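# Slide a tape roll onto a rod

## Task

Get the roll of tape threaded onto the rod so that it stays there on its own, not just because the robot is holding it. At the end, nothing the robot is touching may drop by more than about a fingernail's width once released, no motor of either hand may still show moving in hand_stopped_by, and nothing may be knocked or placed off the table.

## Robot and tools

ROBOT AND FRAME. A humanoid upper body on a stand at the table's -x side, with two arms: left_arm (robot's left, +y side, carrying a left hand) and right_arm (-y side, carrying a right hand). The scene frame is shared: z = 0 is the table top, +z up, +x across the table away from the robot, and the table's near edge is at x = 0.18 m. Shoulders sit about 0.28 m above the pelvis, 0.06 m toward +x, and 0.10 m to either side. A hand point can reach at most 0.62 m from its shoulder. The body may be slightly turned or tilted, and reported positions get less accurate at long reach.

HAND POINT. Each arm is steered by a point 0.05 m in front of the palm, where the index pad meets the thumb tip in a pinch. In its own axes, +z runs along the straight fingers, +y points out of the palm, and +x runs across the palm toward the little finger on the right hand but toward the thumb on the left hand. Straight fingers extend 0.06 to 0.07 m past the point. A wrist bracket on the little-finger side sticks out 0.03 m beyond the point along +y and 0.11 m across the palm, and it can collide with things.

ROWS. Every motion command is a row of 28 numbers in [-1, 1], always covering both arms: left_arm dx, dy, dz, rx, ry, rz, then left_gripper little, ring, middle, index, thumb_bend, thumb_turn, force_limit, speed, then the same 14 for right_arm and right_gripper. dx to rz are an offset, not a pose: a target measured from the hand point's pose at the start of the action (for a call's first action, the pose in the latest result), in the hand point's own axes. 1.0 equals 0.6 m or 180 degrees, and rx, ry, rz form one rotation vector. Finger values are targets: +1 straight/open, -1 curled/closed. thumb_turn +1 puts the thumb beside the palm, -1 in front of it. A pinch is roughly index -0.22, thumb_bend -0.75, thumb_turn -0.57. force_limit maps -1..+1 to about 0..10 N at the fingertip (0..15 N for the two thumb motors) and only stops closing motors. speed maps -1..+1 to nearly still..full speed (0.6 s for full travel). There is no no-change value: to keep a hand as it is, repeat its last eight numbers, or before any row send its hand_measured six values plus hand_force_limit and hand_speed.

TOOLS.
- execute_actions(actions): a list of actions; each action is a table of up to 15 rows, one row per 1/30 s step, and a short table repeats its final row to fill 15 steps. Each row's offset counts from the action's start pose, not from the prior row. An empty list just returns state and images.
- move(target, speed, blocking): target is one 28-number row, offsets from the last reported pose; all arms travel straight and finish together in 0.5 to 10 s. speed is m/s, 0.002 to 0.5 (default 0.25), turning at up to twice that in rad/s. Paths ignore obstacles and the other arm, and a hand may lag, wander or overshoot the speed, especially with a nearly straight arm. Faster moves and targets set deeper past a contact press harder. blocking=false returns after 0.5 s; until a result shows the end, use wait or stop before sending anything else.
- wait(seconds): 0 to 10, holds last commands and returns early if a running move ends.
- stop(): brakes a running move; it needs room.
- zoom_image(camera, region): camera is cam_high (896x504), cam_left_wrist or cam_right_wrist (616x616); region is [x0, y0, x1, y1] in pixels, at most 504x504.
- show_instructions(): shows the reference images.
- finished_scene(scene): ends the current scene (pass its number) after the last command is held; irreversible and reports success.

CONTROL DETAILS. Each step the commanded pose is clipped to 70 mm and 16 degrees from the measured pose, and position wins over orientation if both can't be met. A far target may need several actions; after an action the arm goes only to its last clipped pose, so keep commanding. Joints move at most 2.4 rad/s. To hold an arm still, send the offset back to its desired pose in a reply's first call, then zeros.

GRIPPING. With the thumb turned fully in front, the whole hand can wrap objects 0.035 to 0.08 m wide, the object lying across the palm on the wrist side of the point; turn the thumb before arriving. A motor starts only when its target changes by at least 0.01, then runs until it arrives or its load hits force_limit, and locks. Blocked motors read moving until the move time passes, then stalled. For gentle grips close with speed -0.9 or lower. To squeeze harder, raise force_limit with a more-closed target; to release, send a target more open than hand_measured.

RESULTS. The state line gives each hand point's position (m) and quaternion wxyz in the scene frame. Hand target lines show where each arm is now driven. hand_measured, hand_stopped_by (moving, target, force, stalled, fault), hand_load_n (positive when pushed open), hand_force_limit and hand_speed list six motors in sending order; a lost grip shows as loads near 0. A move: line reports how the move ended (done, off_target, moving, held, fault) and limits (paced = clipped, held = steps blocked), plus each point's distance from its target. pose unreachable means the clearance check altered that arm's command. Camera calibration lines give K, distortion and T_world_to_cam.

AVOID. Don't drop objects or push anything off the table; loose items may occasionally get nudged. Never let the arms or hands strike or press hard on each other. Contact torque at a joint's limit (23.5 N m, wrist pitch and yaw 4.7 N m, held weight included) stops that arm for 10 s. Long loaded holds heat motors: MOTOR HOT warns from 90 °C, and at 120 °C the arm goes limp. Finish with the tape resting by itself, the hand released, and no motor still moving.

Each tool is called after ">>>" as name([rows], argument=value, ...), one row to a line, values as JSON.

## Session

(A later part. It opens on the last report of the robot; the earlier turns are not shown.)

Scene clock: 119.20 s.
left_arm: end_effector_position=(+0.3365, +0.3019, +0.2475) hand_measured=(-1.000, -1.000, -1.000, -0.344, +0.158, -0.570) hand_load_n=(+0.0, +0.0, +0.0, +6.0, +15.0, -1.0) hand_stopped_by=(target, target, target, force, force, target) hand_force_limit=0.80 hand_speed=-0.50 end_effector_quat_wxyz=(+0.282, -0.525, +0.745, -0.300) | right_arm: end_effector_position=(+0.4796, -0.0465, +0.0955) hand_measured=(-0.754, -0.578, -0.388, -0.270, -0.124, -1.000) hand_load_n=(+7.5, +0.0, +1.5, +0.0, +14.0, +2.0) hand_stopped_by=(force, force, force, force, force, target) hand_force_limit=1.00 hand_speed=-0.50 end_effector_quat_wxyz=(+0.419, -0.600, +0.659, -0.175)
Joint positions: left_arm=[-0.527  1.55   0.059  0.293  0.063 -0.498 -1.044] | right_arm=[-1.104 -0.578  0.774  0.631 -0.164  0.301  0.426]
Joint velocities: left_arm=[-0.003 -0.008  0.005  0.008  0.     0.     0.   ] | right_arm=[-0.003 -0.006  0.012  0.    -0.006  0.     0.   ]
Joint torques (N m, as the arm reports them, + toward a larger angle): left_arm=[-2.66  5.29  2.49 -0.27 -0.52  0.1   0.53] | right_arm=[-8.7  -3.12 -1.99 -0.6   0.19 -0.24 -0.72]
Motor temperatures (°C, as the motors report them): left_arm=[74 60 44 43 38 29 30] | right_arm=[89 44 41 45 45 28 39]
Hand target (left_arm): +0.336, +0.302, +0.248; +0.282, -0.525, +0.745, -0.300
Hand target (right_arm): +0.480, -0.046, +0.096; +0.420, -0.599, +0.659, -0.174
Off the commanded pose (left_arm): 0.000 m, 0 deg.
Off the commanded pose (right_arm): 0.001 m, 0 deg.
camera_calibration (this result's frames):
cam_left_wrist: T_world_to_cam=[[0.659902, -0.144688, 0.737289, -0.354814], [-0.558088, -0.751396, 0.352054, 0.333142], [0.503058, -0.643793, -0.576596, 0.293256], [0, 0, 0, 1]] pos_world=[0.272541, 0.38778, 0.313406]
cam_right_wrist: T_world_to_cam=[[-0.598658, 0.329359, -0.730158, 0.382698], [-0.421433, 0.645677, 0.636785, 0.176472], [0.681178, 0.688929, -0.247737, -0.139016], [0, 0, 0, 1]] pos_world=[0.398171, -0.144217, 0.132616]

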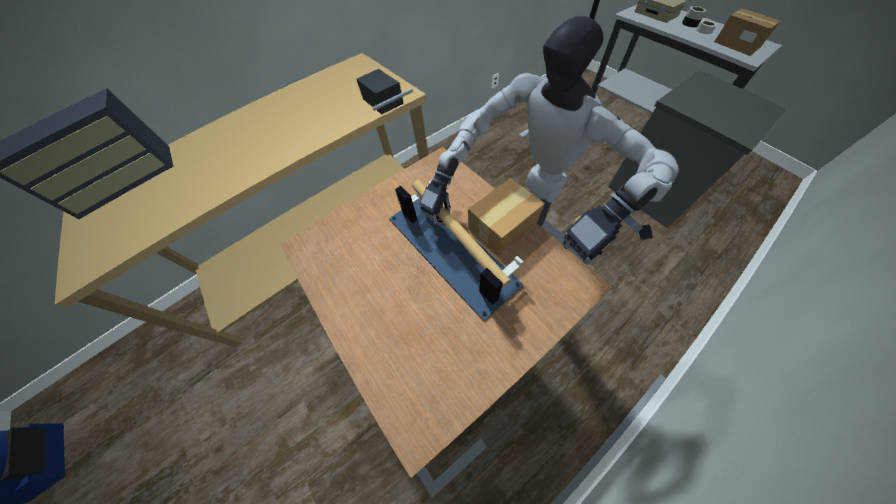

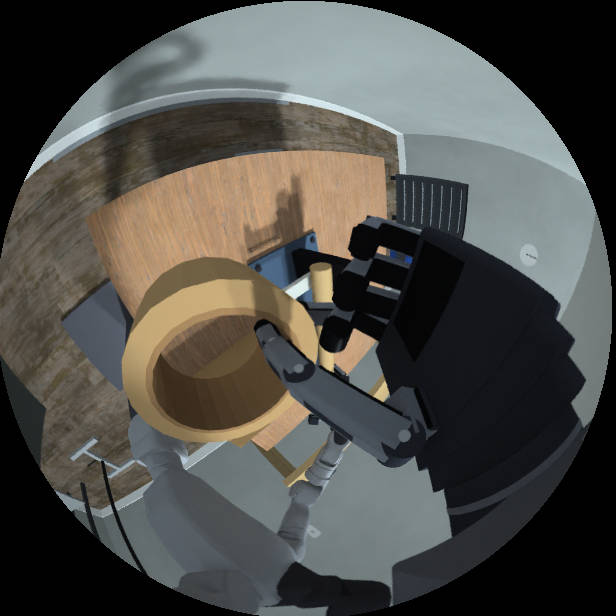

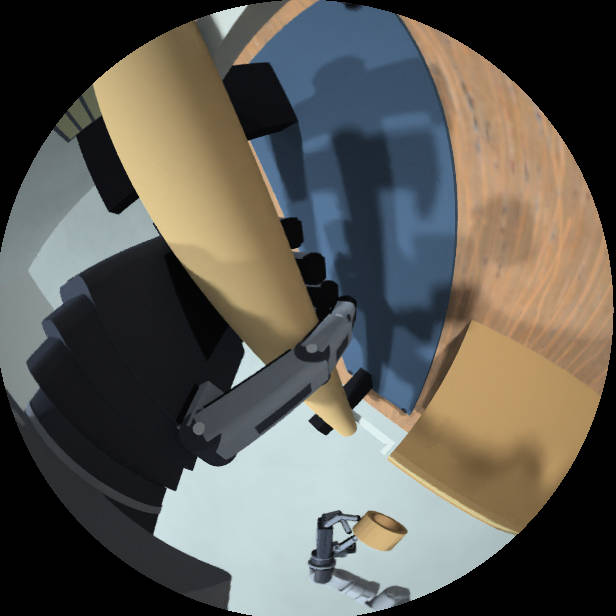

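Re-squeeze once, then lift.

>>> execute_actions([
  [[0,0,0,0,0,0,-1,-1,-1,-0.9,-0.9,-0.57,0.8,-0.5,0,0,0,0,0,0,-1,-1,-1,-1,-1,-1,1,-0.5]],
  [[0,0,0,0,0,0,-1,-1,-1,-0.9,-0.9,-0.57,0.8,-0.5,0,0,0,0,0,0,-1,-1,-1,-1,-1,-1,1,-0.5]],
])

>>> move(target=[0,0,0,0,0,0,-1,-1,-1,-0.9,-0.9,-0.57,0.8,-0.5,-0.066,-0.15,-0.115,0,0,0,-1,-1,-1,-1,-1,-1,1,-0.5], speed=0.06)

Scene clock: 124.80 s.
left_arm: end_effector_position=(+0.3365, +0.3019, +0.2475) hand_measured=(-1.000, -1.000, -1.000, -0.344, +0.158, -0.570) hand_load_n=(+0.0, +0.0, +0.0, +6.0, +15.0, -1.0) hand_stopped_by=(target, target, target, force, force, target) hand_force_limit=0.80 hand_speed=-0.50 end_effector_quat_wxyz=(+0.282, -0.525, +0.745, -0.300) | right_arm: end_effector_position=(+0.4772, -0.0478, +0.0911) hand_measured=(-0.776, -0.676, -0.408, -0.416, -0.122, -1.000) hand_load_n=(+0.0, +4.0, +9.5, +9.0, +15.5, +3.5) hand_stopped_by=(force, force, force, force, force, target) hand_force_limit=1.00 hand_speed=-0.50 end_effector_quat_wxyz=(+0.412, -0.609, +0.655, -0.178)
Joint positions: left_arm=[-0.527  1.55   0.059  0.293  0.063 -0.498 -1.044] | right_arm=[-1.102 -0.578  0.785  0.631 -0.179  0.3    0.431]
Joint velocities: left_arm=[0.009 0.003 0.006 0.002 0.006 0.    0.   ] | right_arm=[ 0.     0.    -0.011  0.012 -0.003  0.     0.   ]
Joint torques (N m, as the arm reports them, + toward a larger angle): left_arm=[-2.65  5.29  2.5  -0.27 -0.52  0.1   0.53] | right_arm=[-8.57 -2.83 -2.08 -0.98  0.41 -0.29 -0.66]
Motor temperatures (°C, as the motors report them): left_arm=[74 61 44 43 38 29 30] | right_arm=[90 44 41 46 45 28 39]
Hand target (left_arm): +0.336, +0.302, +0.248; +0.282, -0.525, +0.745, -0.300
Hand target (right_arm): +0.478, -0.047, +0.092; -0.414, +0.606, -0.656, +0.176
Off the commanded pose (left_arm): 0.000 m, 0 deg.
Off the commanded pose (right_arm): 0.001 m, 0 deg.
MOTOR HOT: a motor of the right arm reached 90 °C. Now the hottest motor of the right arm, joint 1 (shoulder pitch), reports 90 °C. The temperature limit of the motors' drives, at which the controller stops that arm, is 120 °C. To cool a motor, set the load down, stop pushing, or move to a pose that needs little force.
camera_calibration (this result's frames):
cam_left_wrist: T_world_to_cam=[[0.659902, -0.144688, 0.737289, -0.354814], [-0.558088, -0.751396, 0.352054, 0.333142], [0.503058, -0.643793, -0.576596, 0.293256], [0, 0, 0, 1]] pos_world=[0.272541, 0.38778, 0.313406]
cam_right_wrist: T_world_to_cam=[[-0.605376, 0.307451, -0.734161, 0.381014], [-0.424997, 0.655025, 0.624756, 0.182379], [0.672976, 0.690229, -0.265871, -0.131907], [0, 0, 0, 1]] pos_world=[0.396938, -0.14556, 0.130713]

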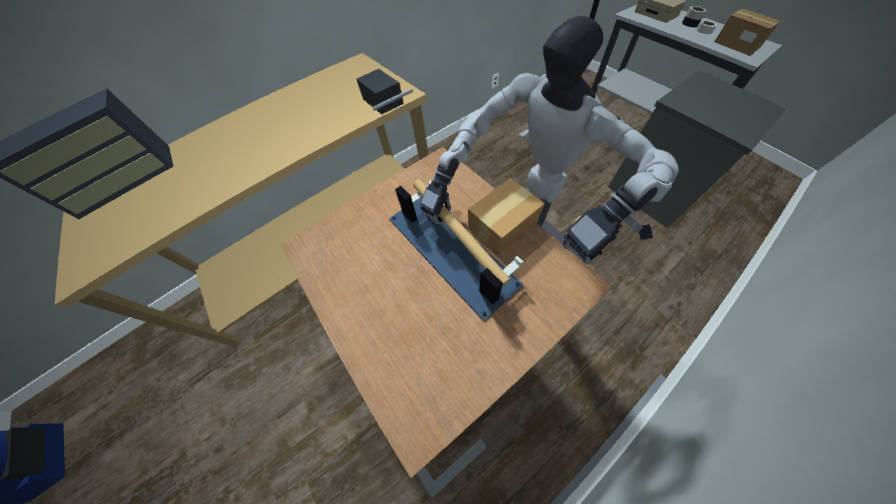

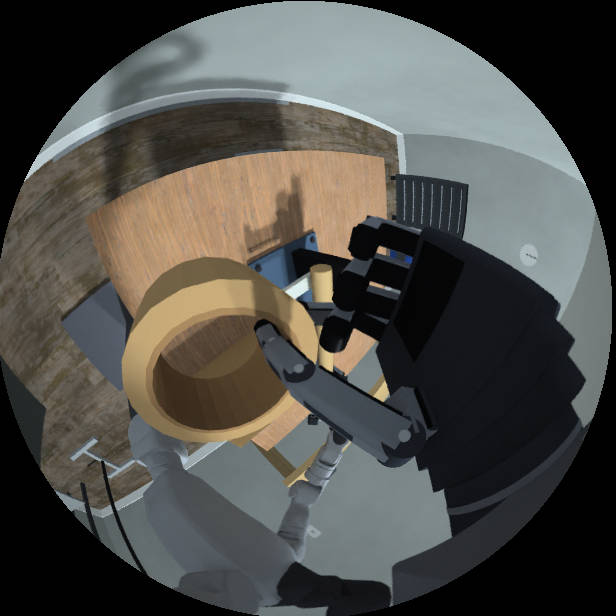

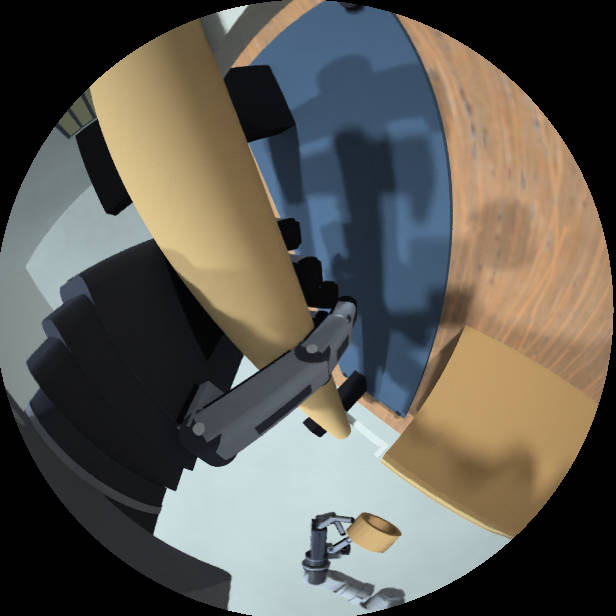

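Scene clock: 127.13 s.
left_arm: end_effector_position=(+0.3365, +0.3019, +0.2475) hand_measured=(-1.000, -1.000, -1.000, -0.344, +0.158, -0.570) hand_load_n=(+0.0, +0.0, +0.0, +6.0, +15.0, -1.0) hand_stopped_by=(target, target, target, force, force, target) hand_force_limit=0.80 hand_speed=-0.50 end_effector_quat_wxyz=(+0.282, -0.525, +0.745, -0.300) | right_arm: end_effector_position=(+0.4785, -0.0435, +0.2124) hand_measured=(-0.776, -0.676, -0.408, -0.416, -0.122, -1.000) hand_load_n=(+0.0, +3.0, +10.0, +5.0, +15.0, +3.0) hand_stopped_by=(force, force, force, force, force, target) hand_force_limit=1.00 hand_speed=-0.50 end_effector_quat_wxyz=(+0.414, -0.611, +0.650, -0.179)
Joint positions: left_arm=[-0.527  1.55   0.059  0.293  0.063 -0.498 -1.044] | right_arm=[-1.33  -0.737  0.714  0.311 -0.175  0.606  0.781]
Joint velocities: left_arm=[-0.008  0.002 -0.006 -0.002 -0.006  0.     0.   ] | right_arm=[-0.002  0.002  0.     0.005 -0.002  0.     0.002]
Joint torques (N m, as the arm reports them, + toward a larger angle): left_arm=[-2.66  5.29  2.49 -0.27 -0.51  0.1   0.53] | right_arm=[-10.34  -3.18  -3.23  -1.     0.11  -0.2   -0.93]
Motor temperatures (°C, as the motors report them): left_arm=[74 61 44 43 38 29 30] | right_arm=[91 44 42 46 45 28 39]
Hand target (left_arm): +0.336, +0.302, +0.248; +0.282, -0.525, +0.745, -0.300
Hand target (right_arm): +0.478, -0.044, +0.212; -0.413, +0.611, -0.652, +0.177
Off the commanded pose (left_arm): 0.000 m, 0 deg.
Off the commanded pose (right_arm): 0.004 m, 1 deg.
MOTOR HOT: still on. Now the hottest motor of the right arm, joint 1 (shoulder pitch), reports 91 °C; a drive's own limit is 120 °C.
move: off_target (right_arm)
camera_calibration (this result's frames):
cam_left_wrist: T_world_to_cam=[[0.659902, -0.144688, 0.737289, -0.354814], [-0.558088, -0.751396, 0.352054, 0.333142], [0.503058, -0.643793, -0.576596, 0.293256], [0, 0, 0, 1]] pos_world=[0.272541, 0.38778, 0.313406]
cam_right_wrist: T_world_to_cam=[[-0.602988, 0.300704, -0.738906, 0.469038], [-0.434893, 0.652593, 0.620475, 0.109841], [0.668785, 0.695485, -0.262732, -0.101963], [0, 0, 0, 1]] pos_world=[0.398785, -0.141809, 0.251633]

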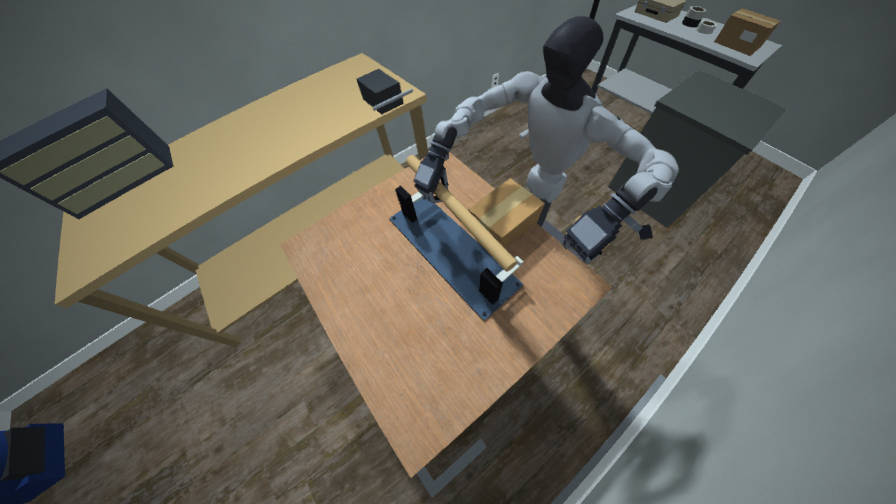

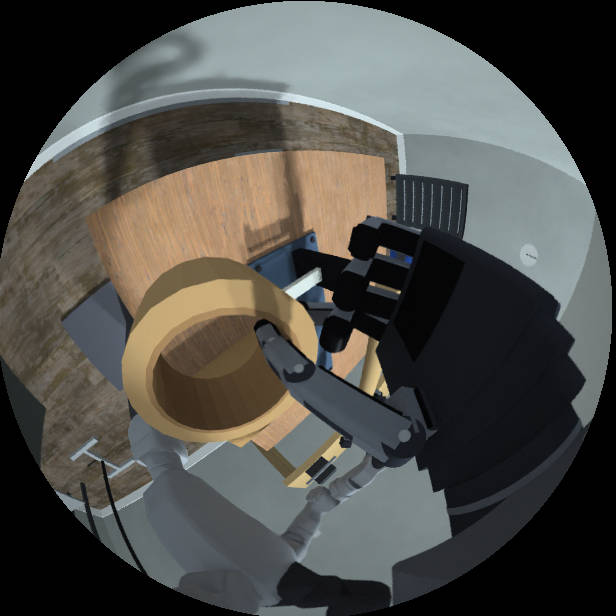

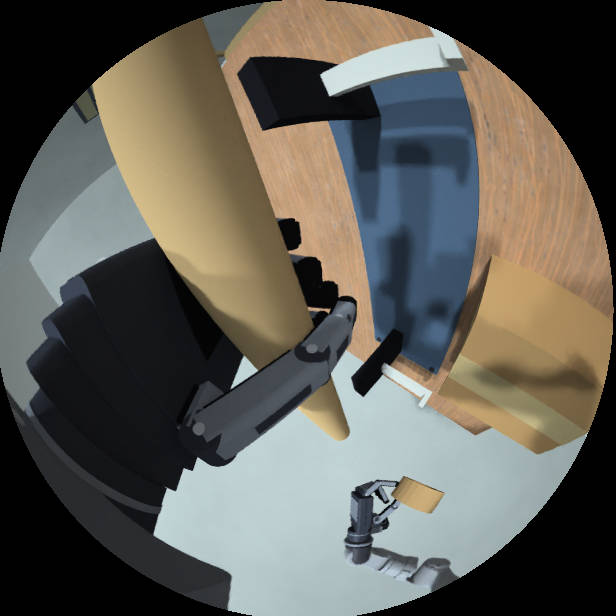

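>>> move(target=[-0.12,-0.15,-0.19,0,0,0,-1,-1,-1,-0.9,-0.9,-0.57,0.8,-0.5,0,0,0,0.343,-0.113,0.137,-1,-1,-1,-1,-1,-1,1,-0.5], speed=0.1)

Scene clock: 141.20 s.
left_arm: end_effector_position=(+0.3363, +0.3544, +0.3998) hand_measured=(-1.000, -1.000, -1.000, -0.344, +0.158, -0.570) hand_load_n=(+0.0, +0.0, +0.0, +6.0, +15.5, -0.5) hand_stopped_by=(target, target, target, force, force, target) hand_force_limit=0.80 hand_speed=-0.50 end_effector_quat_wxyz=(+0.407, -0.516, +0.690, -0.303) | right_arm: end_effector_position=(+0.4802, -0.0404, +0.2098) hand_measured=(-0.776, -0.676, -0.408, -0.418, -0.122, -1.000) hand_load_n=(+0.0, +2.0, +10.5, +0.5, +14.5, +3.0) hand_stopped_by=(force, force, force, force, force, target) hand_force_limit=1.00 hand_speed=-0.50 end_effector_quat_wxyz=(+0.795, -0.200, +0.496, -0.288)
Joint positions: left_arm=[-1.616  1.438  0.034  0.866  0.46  -0.826 -1.574] | right_arm=[-0.69  -0.32   0.506  0.676 -0.348 -0.314 -0.827]
Joint velocities: left_arm=[ 0.008 -0.005 -0.008  0.008  0.002  0.     0.   ] | right_arm=[-0.015  0.017  0.     0.012 -0.009 -0.009 -0.002]
Joint torques (N m, as the arm reports them, + toward a larger angle): left_arm=[-2.95  2.28  0.66 -1.52 -0.44  0.22  0.7 ] | right_arm=[-6.3  -2.51 -2.25 -1.27  0.36 -0.55 -1.33]
Motor temperatures (°C, as the motors report them): left_arm=[74 60 43 44 38 29 30] | right_arm=[93 43 42 46 45 29 40]
Hand target (left_arm): +0.336, +0.355, +0.401; +0.409, -0.517, +0.688, -0.303
Hand target (right_arm): +0.484, -0.052, +0.211; +0.791, -0.189, +0.498, -0.300
Off the commanded pose (left_arm): 0.012 m, 16 deg.
Off the commanded pose (right_arm): 0.004 m, 1 deg.
MOTOR HOT: still on. Now the hottest motor of the right arm, joint 1 (shoulder pitch), reports 93 °C; a drive's own limit is 120 °C.
joint sent to its limit (left arm) — the command would take joint 1 (shoulder pitch) past its lower limit, so that joint was sent only as far as its limit.
move: off_target (left_arm, right_arm)
camera_calibration (this result's frames):
cam_left_wrist: T_world_to_cam=[[0.496594, -0.155611, 0.85392, -0.447152], [-0.520718, -0.84051, 0.149654, 0.41878], [0.69444, -0.518969, -0.498422, 0.275071], [0, 0, 0, 1]] pos_world=[0.249099, 0.42516, 0.456262]
cam_right_wrist: T_world_to_cam=[[0.28016, 0.817828, -0.50266, 0.0145162], [-0.774988, 0.501694, 0.384313, 0.316873], [0.566484, 0.281886, 0.774362, -0.291087], [0, 0, 0, 1]] pos_world=[0.406402, -0.0887919, 0.110925]

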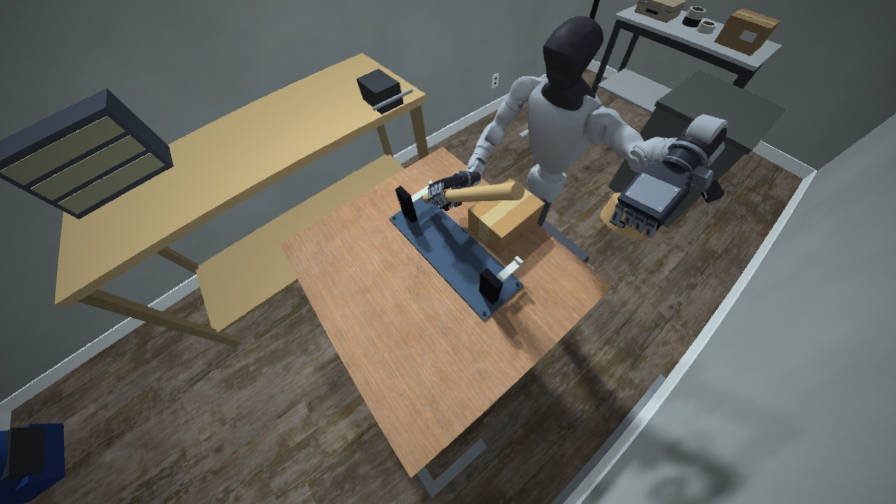

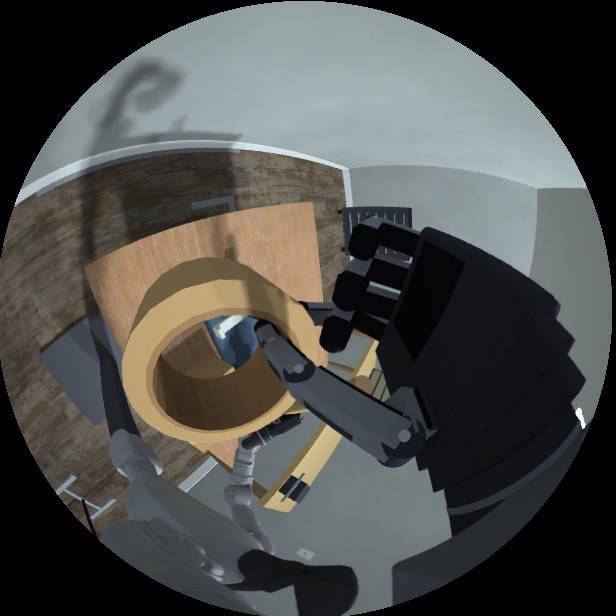

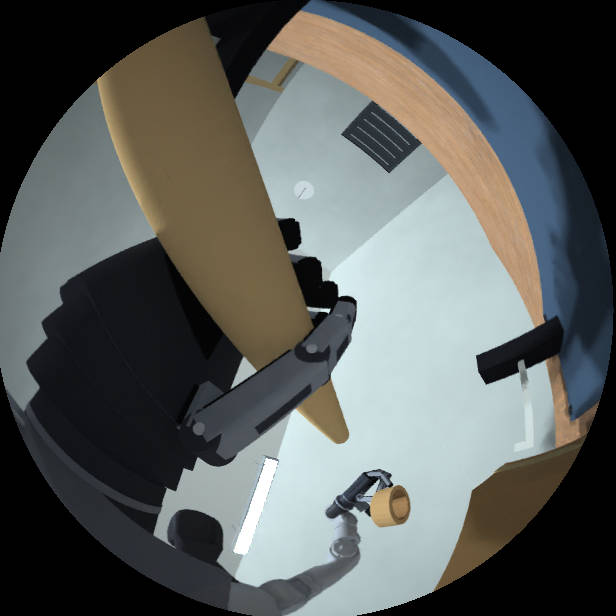

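>>> move(target=[0.135,-0.248,-0.053,0.164,0,-0.104,-1,-1,-1,-0.9,-0.9,-0.57,0.8,-0.5,0,0,0,0,0,0,-1,-1,-1,-1,-1,-1,1,-0.5], speed=0.1)

Scene clock: 155.40 s.
left_arm: end_effector_position=(+0.3695, +0.2368, +0.5162) hand_measured=(-1.000, -1.000, -1.000, -0.344, +0.158, -0.570) hand_load_n=(+0.0, +0.0, +0.0, +6.5, +15.0, -1.5) hand_stopped_by=(target, target, target, force, force, target) hand_force_limit=0.80 hand_speed=-0.50 end_effector_quat_wxyz=(-0.468, +0.505, -0.501, +0.524) | right_arm: end_effector_position=(+0.4797, -0.0389, +0.2081) hand_measured=(-0.776, -0.676, -0.408, -0.418, -0.122, -1.000) hand_load_n=(+0.0, +1.5, +10.5, +0.0, +14.5, +2.0) hand_stopped_by=(force, force, force, force, force, target) hand_force_limit=1.00 hand_speed=-0.50 end_effector_quat_wxyz=(+0.794, -0.203, +0.497, -0.287)
Joint positions: left_arm=[-1.528  1.234  0.177  0.032  0.544  0.194 -1.437] | right_arm=[-0.688 -0.317  0.506  0.678 -0.352 -0.314 -0.824]
Joint velocities: left_arm=[-0.009  0.     0.02  -0.005 -0.005  0.005  0.003] | right_arm=[-0.017  0.003  0.006 -0.008  0.008  0.     0.   ]
Joint torques (N m, as the arm reports them, + toward a larger angle): left_arm=[-3.29  2.2   0.59 -0.69  0.52  0.13  0.9 ] | right_arm=[-7.58 -2.48 -1.47 -2.22  0.56 -1.22 -1.2 ]
Motor temperatures (°C, as the motors report them): left_arm=[74 55 42 44 38 29 31] | right_arm=[90 42 42 47 45 30 40]
Hand target (left_arm): +0.370, +0.237, +0.517; +0.470, -0.505, +0.500, -0.524
Hand target (right_arm): +0.480, -0.040, +0.210; +0.795, -0.200, +0.496, -0.288
Off the commanded pose (left_arm): 0.005 m, 1 deg.
Off the commanded pose (right_arm): 0.002 m, 0 deg.
MOTOR HOT: still on. Now the hottest motor of the right arm, joint 1 (shoulder pitch), reports 90 °C; a drive's own limit is 120 °C.
move: off_target (left_arm)
camera_calibration (this result's frames):
cam_left_wrist: T_world_to_cam=[[0.042076, 0.188007, 0.981266, -0.560574], [-0.570724, -0.801605, 0.178057, 0.314508], [0.820064, -0.567524, 0.0735717, -0.0811758], [0, 0, 0, 1]] pos_world=[0.269653, 0.311434, 0.500045]
cam_right_wrist: T_world_to_cam=[[0.274922, 0.817413, -0.506216, 0.0157922], [-0.775067, 0.49997, 0.386395, 0.315972], [0.568937, 0.286123, 0.771002, -0.290142], [0, 0, 0, 1]] pos_world=[0.40563, -0.087869, 0.109604]

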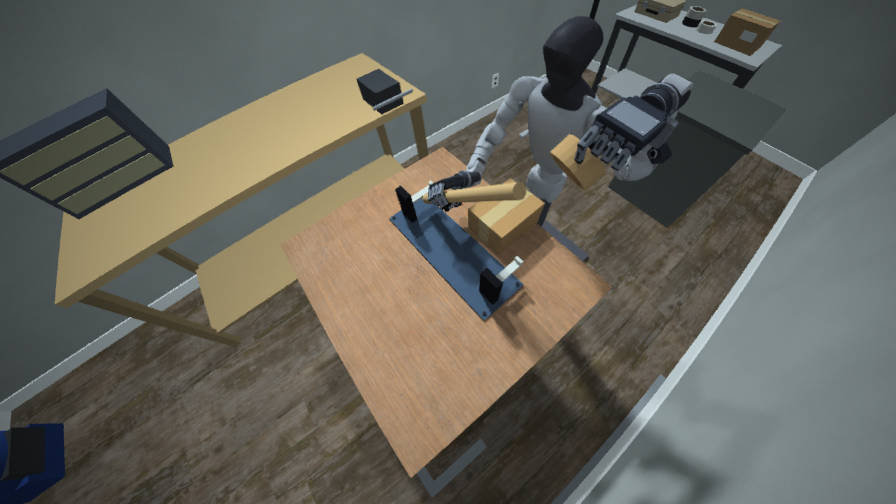

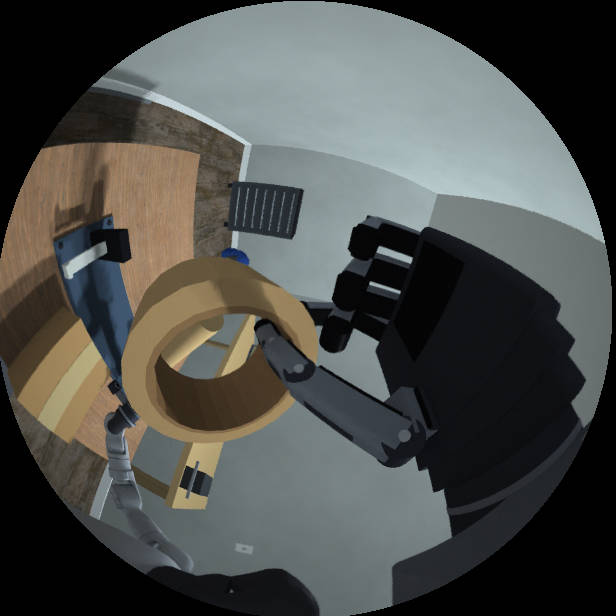

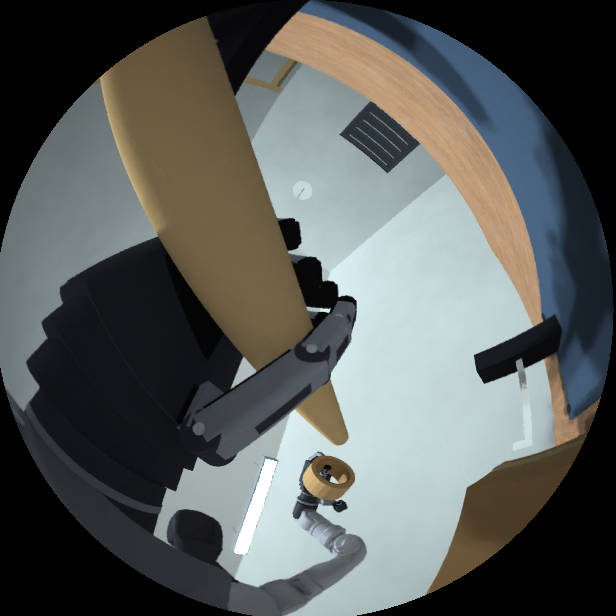

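>>> move(target=[0.052,0.041,0.075,0,0,0,-1,-1,-1,-0.9,-0.9,-0.57,0.8,-0.5,0,0,0,0,0,0,-1,-1,-1,-1,-1,-1,1,-0.5], speed=0.04)

Scene clock: 163.33 s.
left_arm: end_effector_position=(+0.4122, +0.2027, +0.4913) hand_measured=(-1.000, -1.000, -1.000, -0.344, +0.158, -0.570) hand_load_n=(+0.0, +0.0, +0.0, +6.5, +15.0, -1.5) hand_stopped_by=(target, target, target, force, force, target) hand_force_limit=0.80 hand_speed=-0.50 end_effector_quat_wxyz=(-0.463, +0.507, -0.502, +0.525) | right_arm: end_effector_position=(+0.4797, -0.0389, +0.2081) hand_measured=(-0.776, -0.676, -0.408, -0.418, -0.122, -1.000) hand_load_n=(+0.0, +1.5, +10.5, +0.0, +14.5, +2.0) hand_stopped_by=(force, force, force, force, force, target) hand_force_limit=1.00 hand_speed=-0.50 end_effector_quat_wxyz=(+0.794, -0.203, +0.497, -0.287)
Joint positions: left_arm=[-1.484  1.082  0.043 -0.042  0.657  0.319 -1.317] | right_arm=[-0.688 -0.317  0.506  0.678 -0.352 -0.314 -0.824]
Joint velocities: left_arm=[ 0.002 -0.006 -0.011  0.     0.002  0.001  0.001] | right_arm=[-0.011 -0.005  0.    -0.002  0.008  0.     0.   ]
Joint torques (N m, as the arm reports them, + toward a larger angle): left_arm=[-3.77  2.4   0.99 -0.81  0.73  0.12  0.9 ] | right_arm=[-7.7  -1.57 -1.6  -2.83  0.74 -1.22 -1.07]
Motor temperatures (°C, as the motors report them): left_arm=[74 54 41 44 38 29 31] | right_arm=[90 42 41 48 45 31 41]
Hand target (left_arm): +0.413, +0.203, +0.491; -0.466, +0.507, -0.501, +0.524
Hand target (right_arm): +0.480, -0.039, +0.208; +0.794, -0.203, +0.497, -0.287
Off the commanded pose (left_arm): 0.002 m, 1 deg.
Off the commanded pose (right_arm): 0.000 m, 0 deg.
MOTOR HOT: still on. Now the hottest motor of the right arm, joint 1 (shoulder pitch), reports 90 °C; a drive's own limit is 120 °C.
move: done
camera_calibration (this result's frames):
cam_left_wrist: T_world_to_cam=[[0.0490422, 0.19418, 0.979739, -0.5349], [-0.572409, -0.798386, 0.186889, 0.311582], [0.8185, -0.569977, 0.0719957, -0.131764], [0, 0, 0, 1]] pos_world=[0.312434, 0.277528, 0.475318]
cam_right_wrist: T_world_to_cam=[[0.274922, 0.817413, -0.506216, 0.0157921], [-0.775067, 0.49997, 0.386394, 0.315972], [0.568937, 0.286123, 0.771002, -0.290142], [0, 0, 0, 1]] pos_world=[0.40563, -0.087869, 0.109604]

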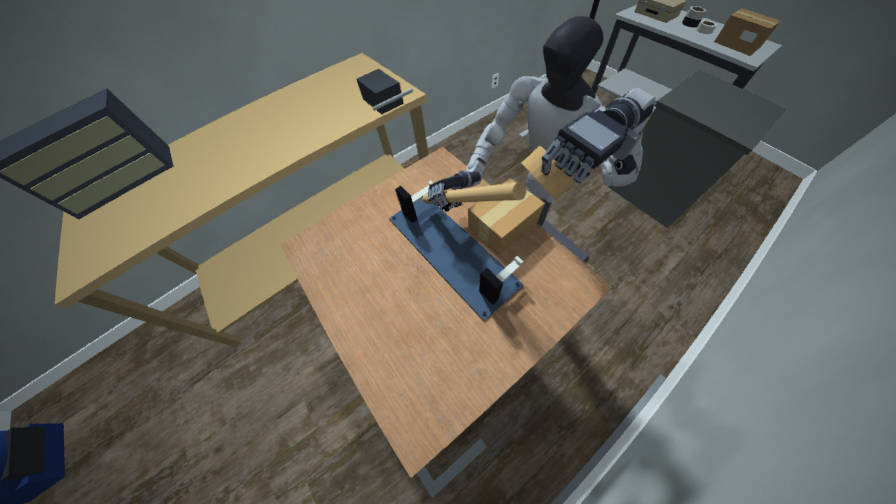

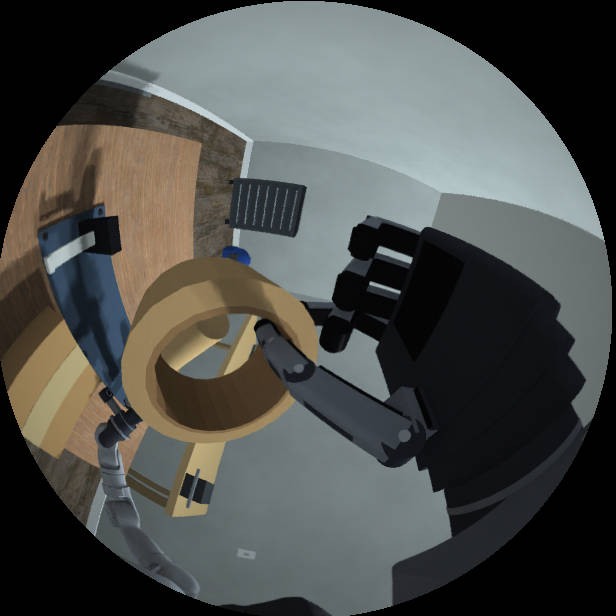

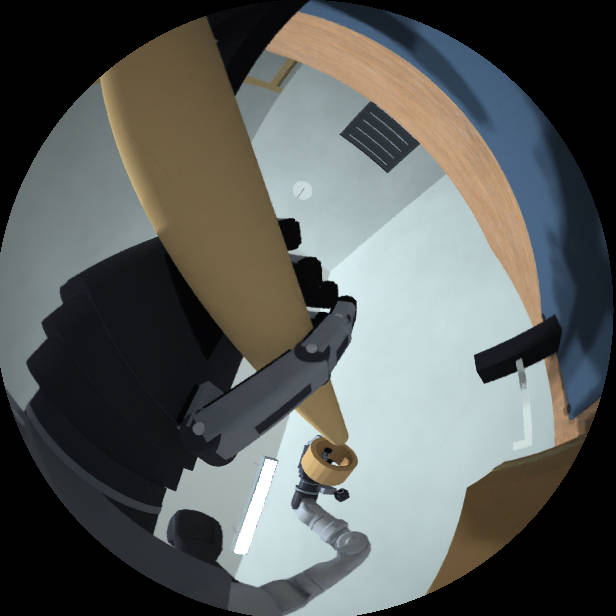

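Tip still high in the hole; repeat with more upward shift.

>>> move(target=[0.04,0.045,0.085,0,0,0,-1,-1,-1,-0.9,-0.9,-0.57,0.8,-0.5,0,0,0,0,0,0,-1,-1,-1,-1,-1,-1,1,-0.5], speed=0.04)

Scene clock: 167.60 s.
left_arm: end_effector_position=(+0.4600, +0.1737, +0.4631) hand_measured=(-1.000, -1.000, -1.000, -0.344, +0.158, -0.570) hand_load_n=(+0.0, +0.0, +0.0, +9.5, +13.5, -1.5) hand_stopped_by=(target, target, target, force, force, target) hand_force_limit=0.80 hand_speed=-0.50 end_effector_quat_wxyz=(-0.459, +0.508, -0.504, +0.526) | right_arm: end_effector_position=(+0.4798, -0.0389, +0.2076) hand_measured=(-0.776, -0.676, -0.408, -0.418, -0.122, -1.000) hand_load_n=(+0.0, +2.0, +10.5, +0.5, +14.5, +2.5) hand_stopped_by=(force, force, force, force, force, target) hand_force_limit=1.00 hand_speed=-0.50 end_effector_quat_wxyz=(+0.793, -0.203, +0.497, -0.287)
Joint positions: left_arm=[-1.474  0.927 -0.1    0.039  0.744  0.353 -1.142] | right_arm=[-0.688 -0.317  0.506  0.678 -0.352 -0.312 -0.822]
Joint velocities: left_arm=[ 0.     0.    -0.006  0.005 -0.011  0.     0.   ] | right_arm=[ 0.     0.    -0.008  0.003  0.006  0.     0.   ]
Joint torques (N m, as the arm reports them, + toward a larger angle): left_arm=[-4.41  2.35  1.09 -0.77  0.89  0.1   0.94] | right_arm=[-8.   -1.89 -1.26 -2.59  0.53 -1.23 -1.18]
Motor temperatures (°C, as the motors report them): left_arm=[75 54 41 44 38 29 32] | right_arm=[90 41 41 48 45 31 40]
Hand target (left_arm): +0.461, +0.175, +0.464; -0.462, +0.509, -0.501, +0.526
Hand target (right_arm): +0.480, -0.039, +0.208; +0.794, -0.203, +0.497, -0.287
Off the commanded pose (left_arm): 0.002 m, 1 deg.
Off the commanded pose (right_arm): 0.001 m, 0 deg.
MOTOR HOT: still on. Now the hottest motor of the right arm, joint 1 (shoulder pitch), reports 90 °C; a drive's own limit is 120 °C.
move: done
camera_calibration (this result's frames):
cam_left_wrist: T_world_to_cam=[[0.0571865, 0.198177, 0.978497, -0.507809], [-0.577063, -0.793231, 0.19438, 0.31885], [0.814695, -0.57577, 0.0689987, -0.181266], [0, 0, 0, 1]] pos_world=[0.360713, 0.249191, 0.447419]
cam_right_wrist: T_world_to_cam=[[0.274324, 0.816668, -0.50774, 0.0160731], [-0.77415, 0.50077, 0.387197, 0.315714], [0.570473, 0.286849, 0.769596, -0.290289], [0, 0, 0, 1]] pos_world=[0.405602, -0.0879573, 0.109323]

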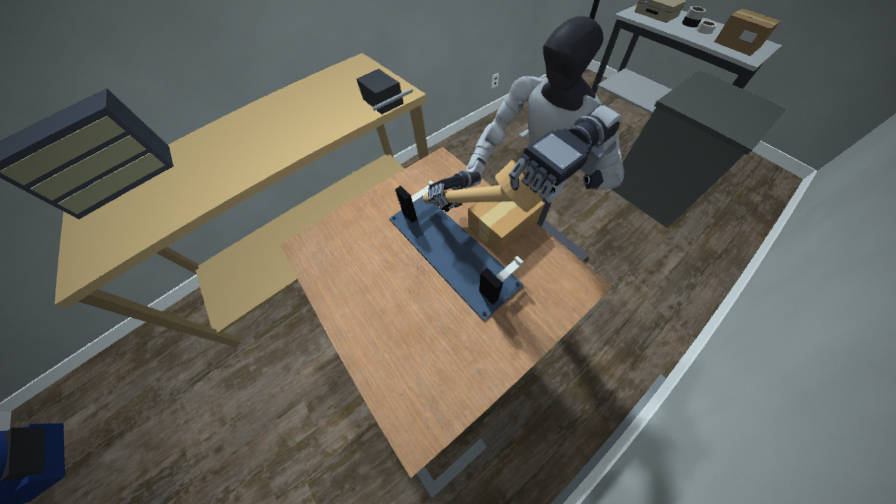

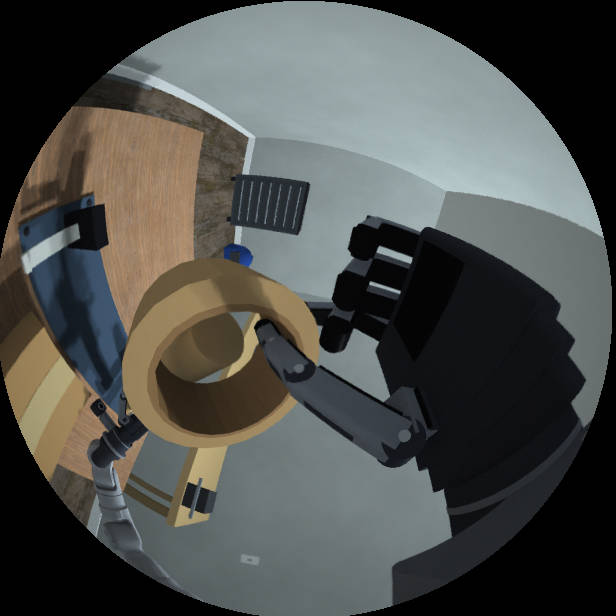

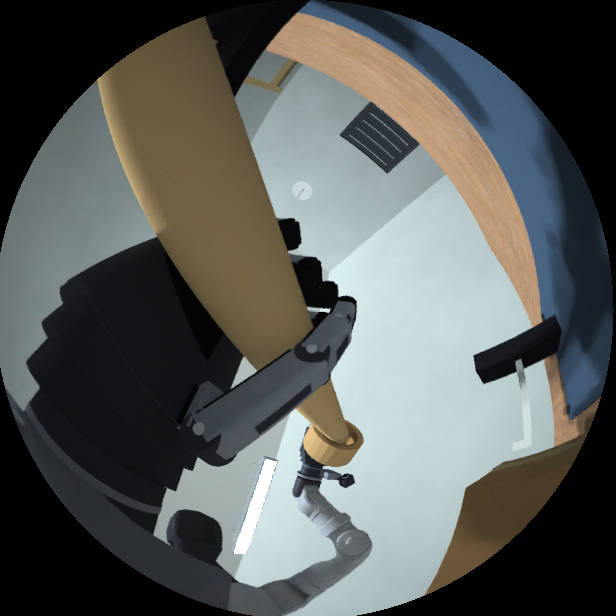

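>>> move(target=[0.047,0.045,0.036,0,0,0,-1,-1,-1,-0.9,-0.9,-0.57,0.8,-0.5,0,0,0,0,0,0,-1,-1,-1,-1,-1,-1,1,-0.5], speed=0.03)

Scene clock: 174.80 s.
left_arm: end_effector_position=(+0.4785, +0.1530, +0.4443) hand_measured=(-1.000, -1.000, -1.000, -0.344, +0.158, -0.570) hand_load_n=(+0.0, +0.0, +0.0, +14.0, +12.0, -5.5) hand_stopped_by=(target, target, target, force, force, target) hand_force_limit=0.80 hand_speed=-0.50 end_effector_quat_wxyz=(-0.469, +0.512, -0.492, +0.525) | right_arm: end_effector_position=(+0.4794, -0.0390, +0.1995) hand_measured=(-0.776, -0.676, -0.408, -0.418, -0.122, -1.000) hand_load_n=(+0.0, +1.0, +10.5, +2.5, +15.0, +3.0) hand_stopped_by=(force, force, force, force, force, target) hand_force_limit=1.00 hand_speed=-0.50 end_effector_quat_wxyz=(+0.786, -0.208, +0.506, -0.287)
Joint positions: left_arm=[-1.439  0.822 -0.178  0.006  0.851  0.453 -1.073] | right_arm=[-0.68  -0.312  0.507  0.684 -0.352 -0.304 -0.814]
Joint velocities: left_arm=[ 0.002 -0.003  0.008  0.     0.008  0.     0.   ] | right_arm=[ 0.017 -0.009  0.015  0.005 -0.002  0.     0.   ]
Joint torques (N m, as the arm reports them, + toward a larger angle): left_arm=[-3.91  0.99  0.42 -1.1   0.09 -0.22  0.62] | right_arm=[-8.49 -1.82 -2.29 -2.33  0.21 -1.54 -1.42]
Motor temperatures (°C, as the motors report them): left_arm=[77 54 41 44 38 28 32] | right_arm=[90 41 41 49 45 32 41]
Hand target (left_arm): +0.479, +0.144, +0.437; -0.458, +0.510, -0.504, +0.526
Hand target (right_arm): +0.480, -0.039, +0.208; +0.793, -0.203, +0.498, -0.287
Off the commanded pose (left_arm): 0.013 m, 2 deg.
Off the commanded pose (right_arm): 0.008 m, 1 deg.
MOTOR HOT: still on. Now the hottest motor of the right arm, joint 1 (shoulder pitch), reports 90 °C; a drive's own limit is 120 °C.
move: off_target (left_arm, right_arm)
camera_calibration (this result's frames):
cam_left_wrist: T_world_to_cam=[[0.0361912, 0.203778, 0.978348, -0.477094], [-0.557658, -0.808272, 0.188983, 0.312235], [0.829282, -0.552423, 0.0843863, -0.224291], [0, 0, 0, 1]] pos_world=[0.377387, 0.225688, 0.426684]
cam_right_wrist: T_world_to_cam=[[0.264214, 0.812996, -0.518873, 0.0190833], [-0.763895, 0.504829, 0.402009, 0.310779], [0.588774, 0.290148, 0.754427, -0.289411], [0, 0, 0, 1]] pos_world=[0.402758, -0.0884328, 0.103305]

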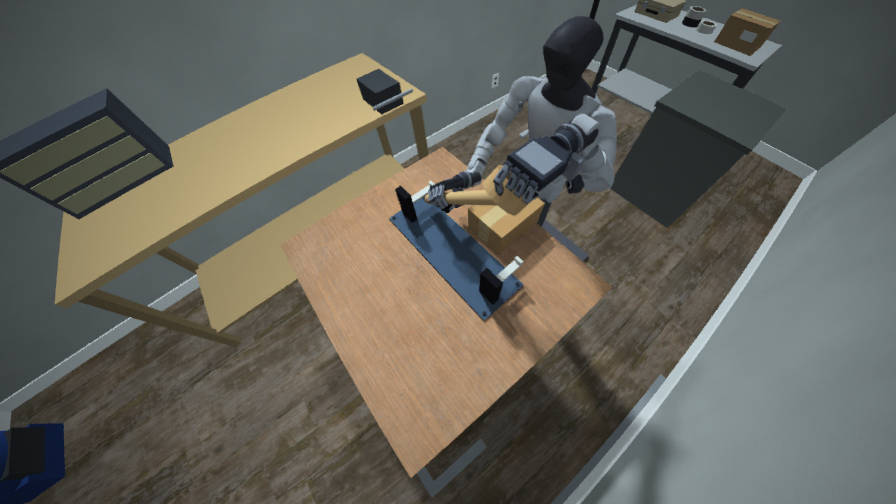

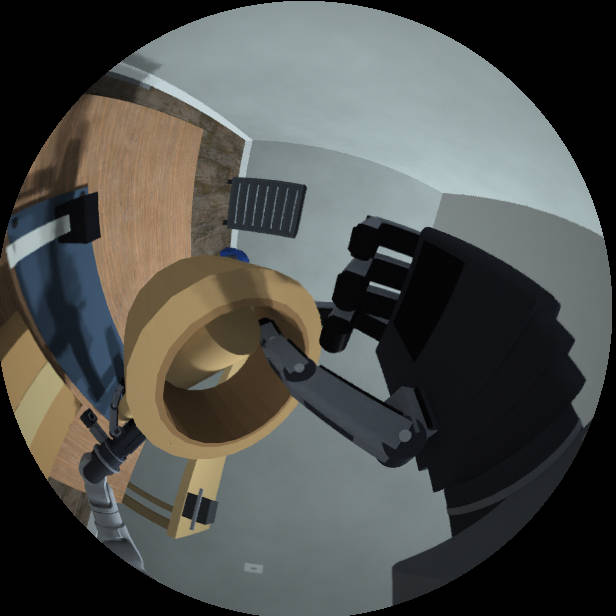

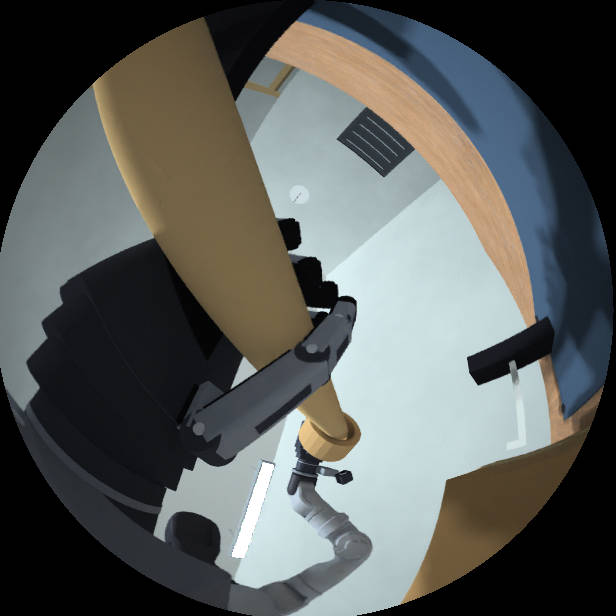

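>>> execute_actions([
  [[0,0,0,0,0,0,-1,-1,-1,0.2,0.5,-0.57,0.8,-0.5,0,0,0,0,0,0,-1,-1,-1,-1,-1,-1,1,-0.5]],
  [[0,-0.02,0,0,0,0,-1,-1,-1,0.2,0.5,-0.57,0.8,-0.5,0,0,0,0,0,0,-1,-1,-1,-1,-1,-1,1,-0.5]],
  [[0,0,0,0,0,0,-1,-1,-1,0.2,0.5,-0.57,0.8,-0.5,0,0,0,0,0,0,-1,-1,-1,-1,-1,-1,1,-0.5]],
])

Scene clock: 182.00 s.
left_arm: end_effector_position=(+0.4784, +0.1542, +0.4603) hand_measured=(-1.000, -1.000, -1.000, +0.200, +0.500, -0.570) hand_load_n=(+0.0, +0.0, +0.0, +0.0, +0.0, +0.0) hand_stopped_by=(target, target, target, target, target, target) hand_force_limit=0.80 hand_speed=-0.50 end_effector_quat_wxyz=(-0.473, +0.509, -0.489, +0.528) | right_arm: end_effector_position=(+0.4777, -0.0443, +0.1792) hand_measured=(-0.776, -0.676, -0.408, -0.418, -0.122, -1.000) hand_load_n=(+0.0, +2.5, +10.0, +0.0, +15.0, +2.0) hand_stopped_by=(force, force, force, force, force, target) hand_force_limit=1.00 hand_speed=-0.50 end_effector_quat_wxyz=(+0.768, -0.223, +0.524, -0.293)
Joint positions: left_arm=[-1.504  0.826 -0.182  0.057  0.851  0.433 -1.085] | right_arm=[-0.655 -0.312  0.507  0.699 -0.356 -0.287 -0.798]
Joint velocities: left_arm=[-0.002 -0.005 -0.018 -0.006 -0.002  0.     0.   ] | right_arm=[ 0.006  0.005 -0.011  0.008  0.012  0.     0.   ]
Joint torques (N m, as the arm reports them, + toward a larger angle): left_arm=[-4.34  2.21  1.04 -0.93  0.56 -0.12  0.66] | right_arm=[-8.49 -1.87 -1.83 -2.85  0.63 -1.44 -1.31]
Motor temperatures (°C, as the motors report them): left_arm=[78 53 41 44 38 28 32] | right_arm=[91 41 41 49 45 33 41]
Hand target (left_arm): +0.478, +0.154, +0.460; +0.473, -0.509, +0.489, -0.528
Hand target (right_arm): +0.479, -0.042, +0.186; +0.774, -0.219, +0.517, -0.292
Off the commanded pose (left_arm): 0.000 m, 0 deg.
Off the commanded pose (right_arm): 0.007 m, 1 deg.
MOTOR HOT: still on. Now the hottest motor of the right arm, joint 1 (shoulder pitch), reports 91 °C; a drive's own limit is 120 °C.
camera_calibration (this result's frames):
cam_left_wrist: T_world_to_cam=[[0.022192, 0.203654, 0.978791, -0.486546], [-0.557882, -0.809906, 0.181163, 0.314081], [0.829623, -0.550071, 0.0956413, -0.230689], [0, 0, 0, 1]] pos_world=[0.377402, 0.226568, 0.441391]
cam_right_wrist: T_world_to_cam=[[0.247004, 0.795193, -0.553767, 0.0269476], [-0.735128, 0.526097, 0.427562, 0.303015], [0.631329, 0.30148, 0.714516, -0.284253], [0, 0, 0, 1]] pos_world=[0.395556, -0.0951471, 0.0884685]

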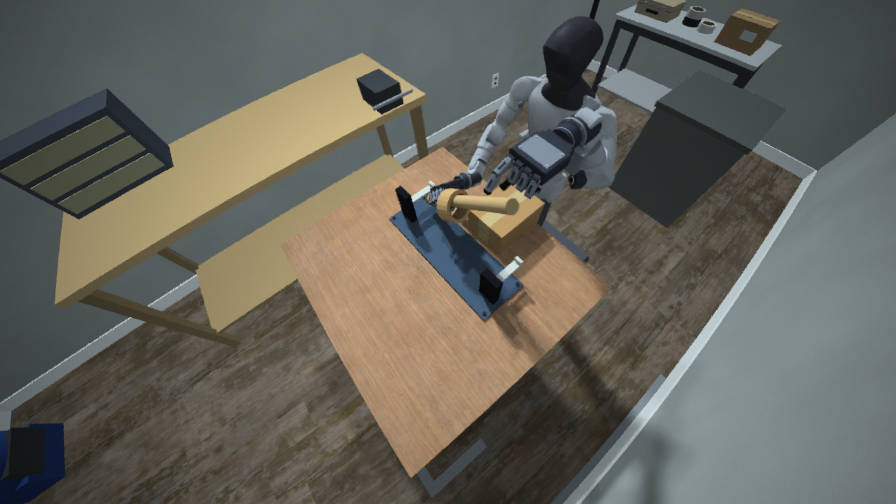

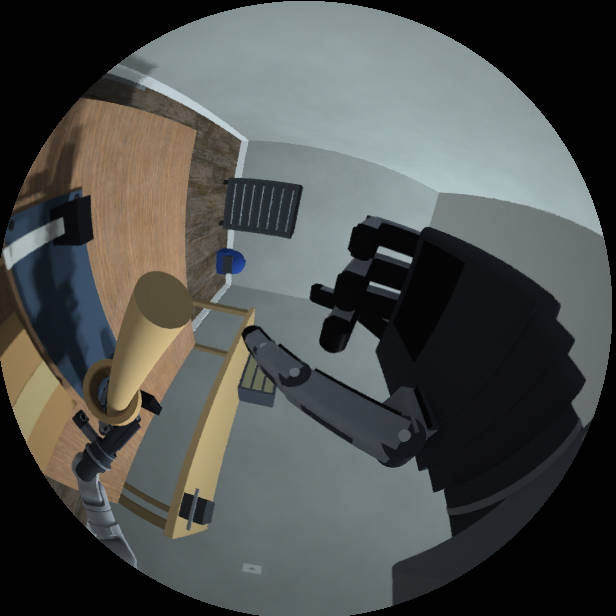

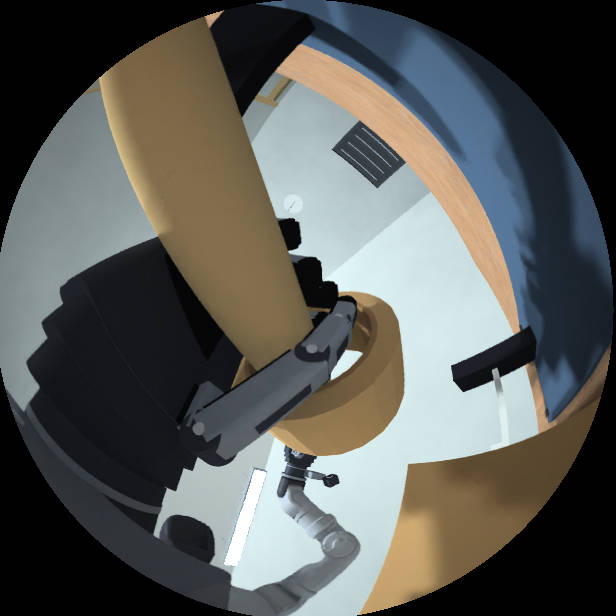

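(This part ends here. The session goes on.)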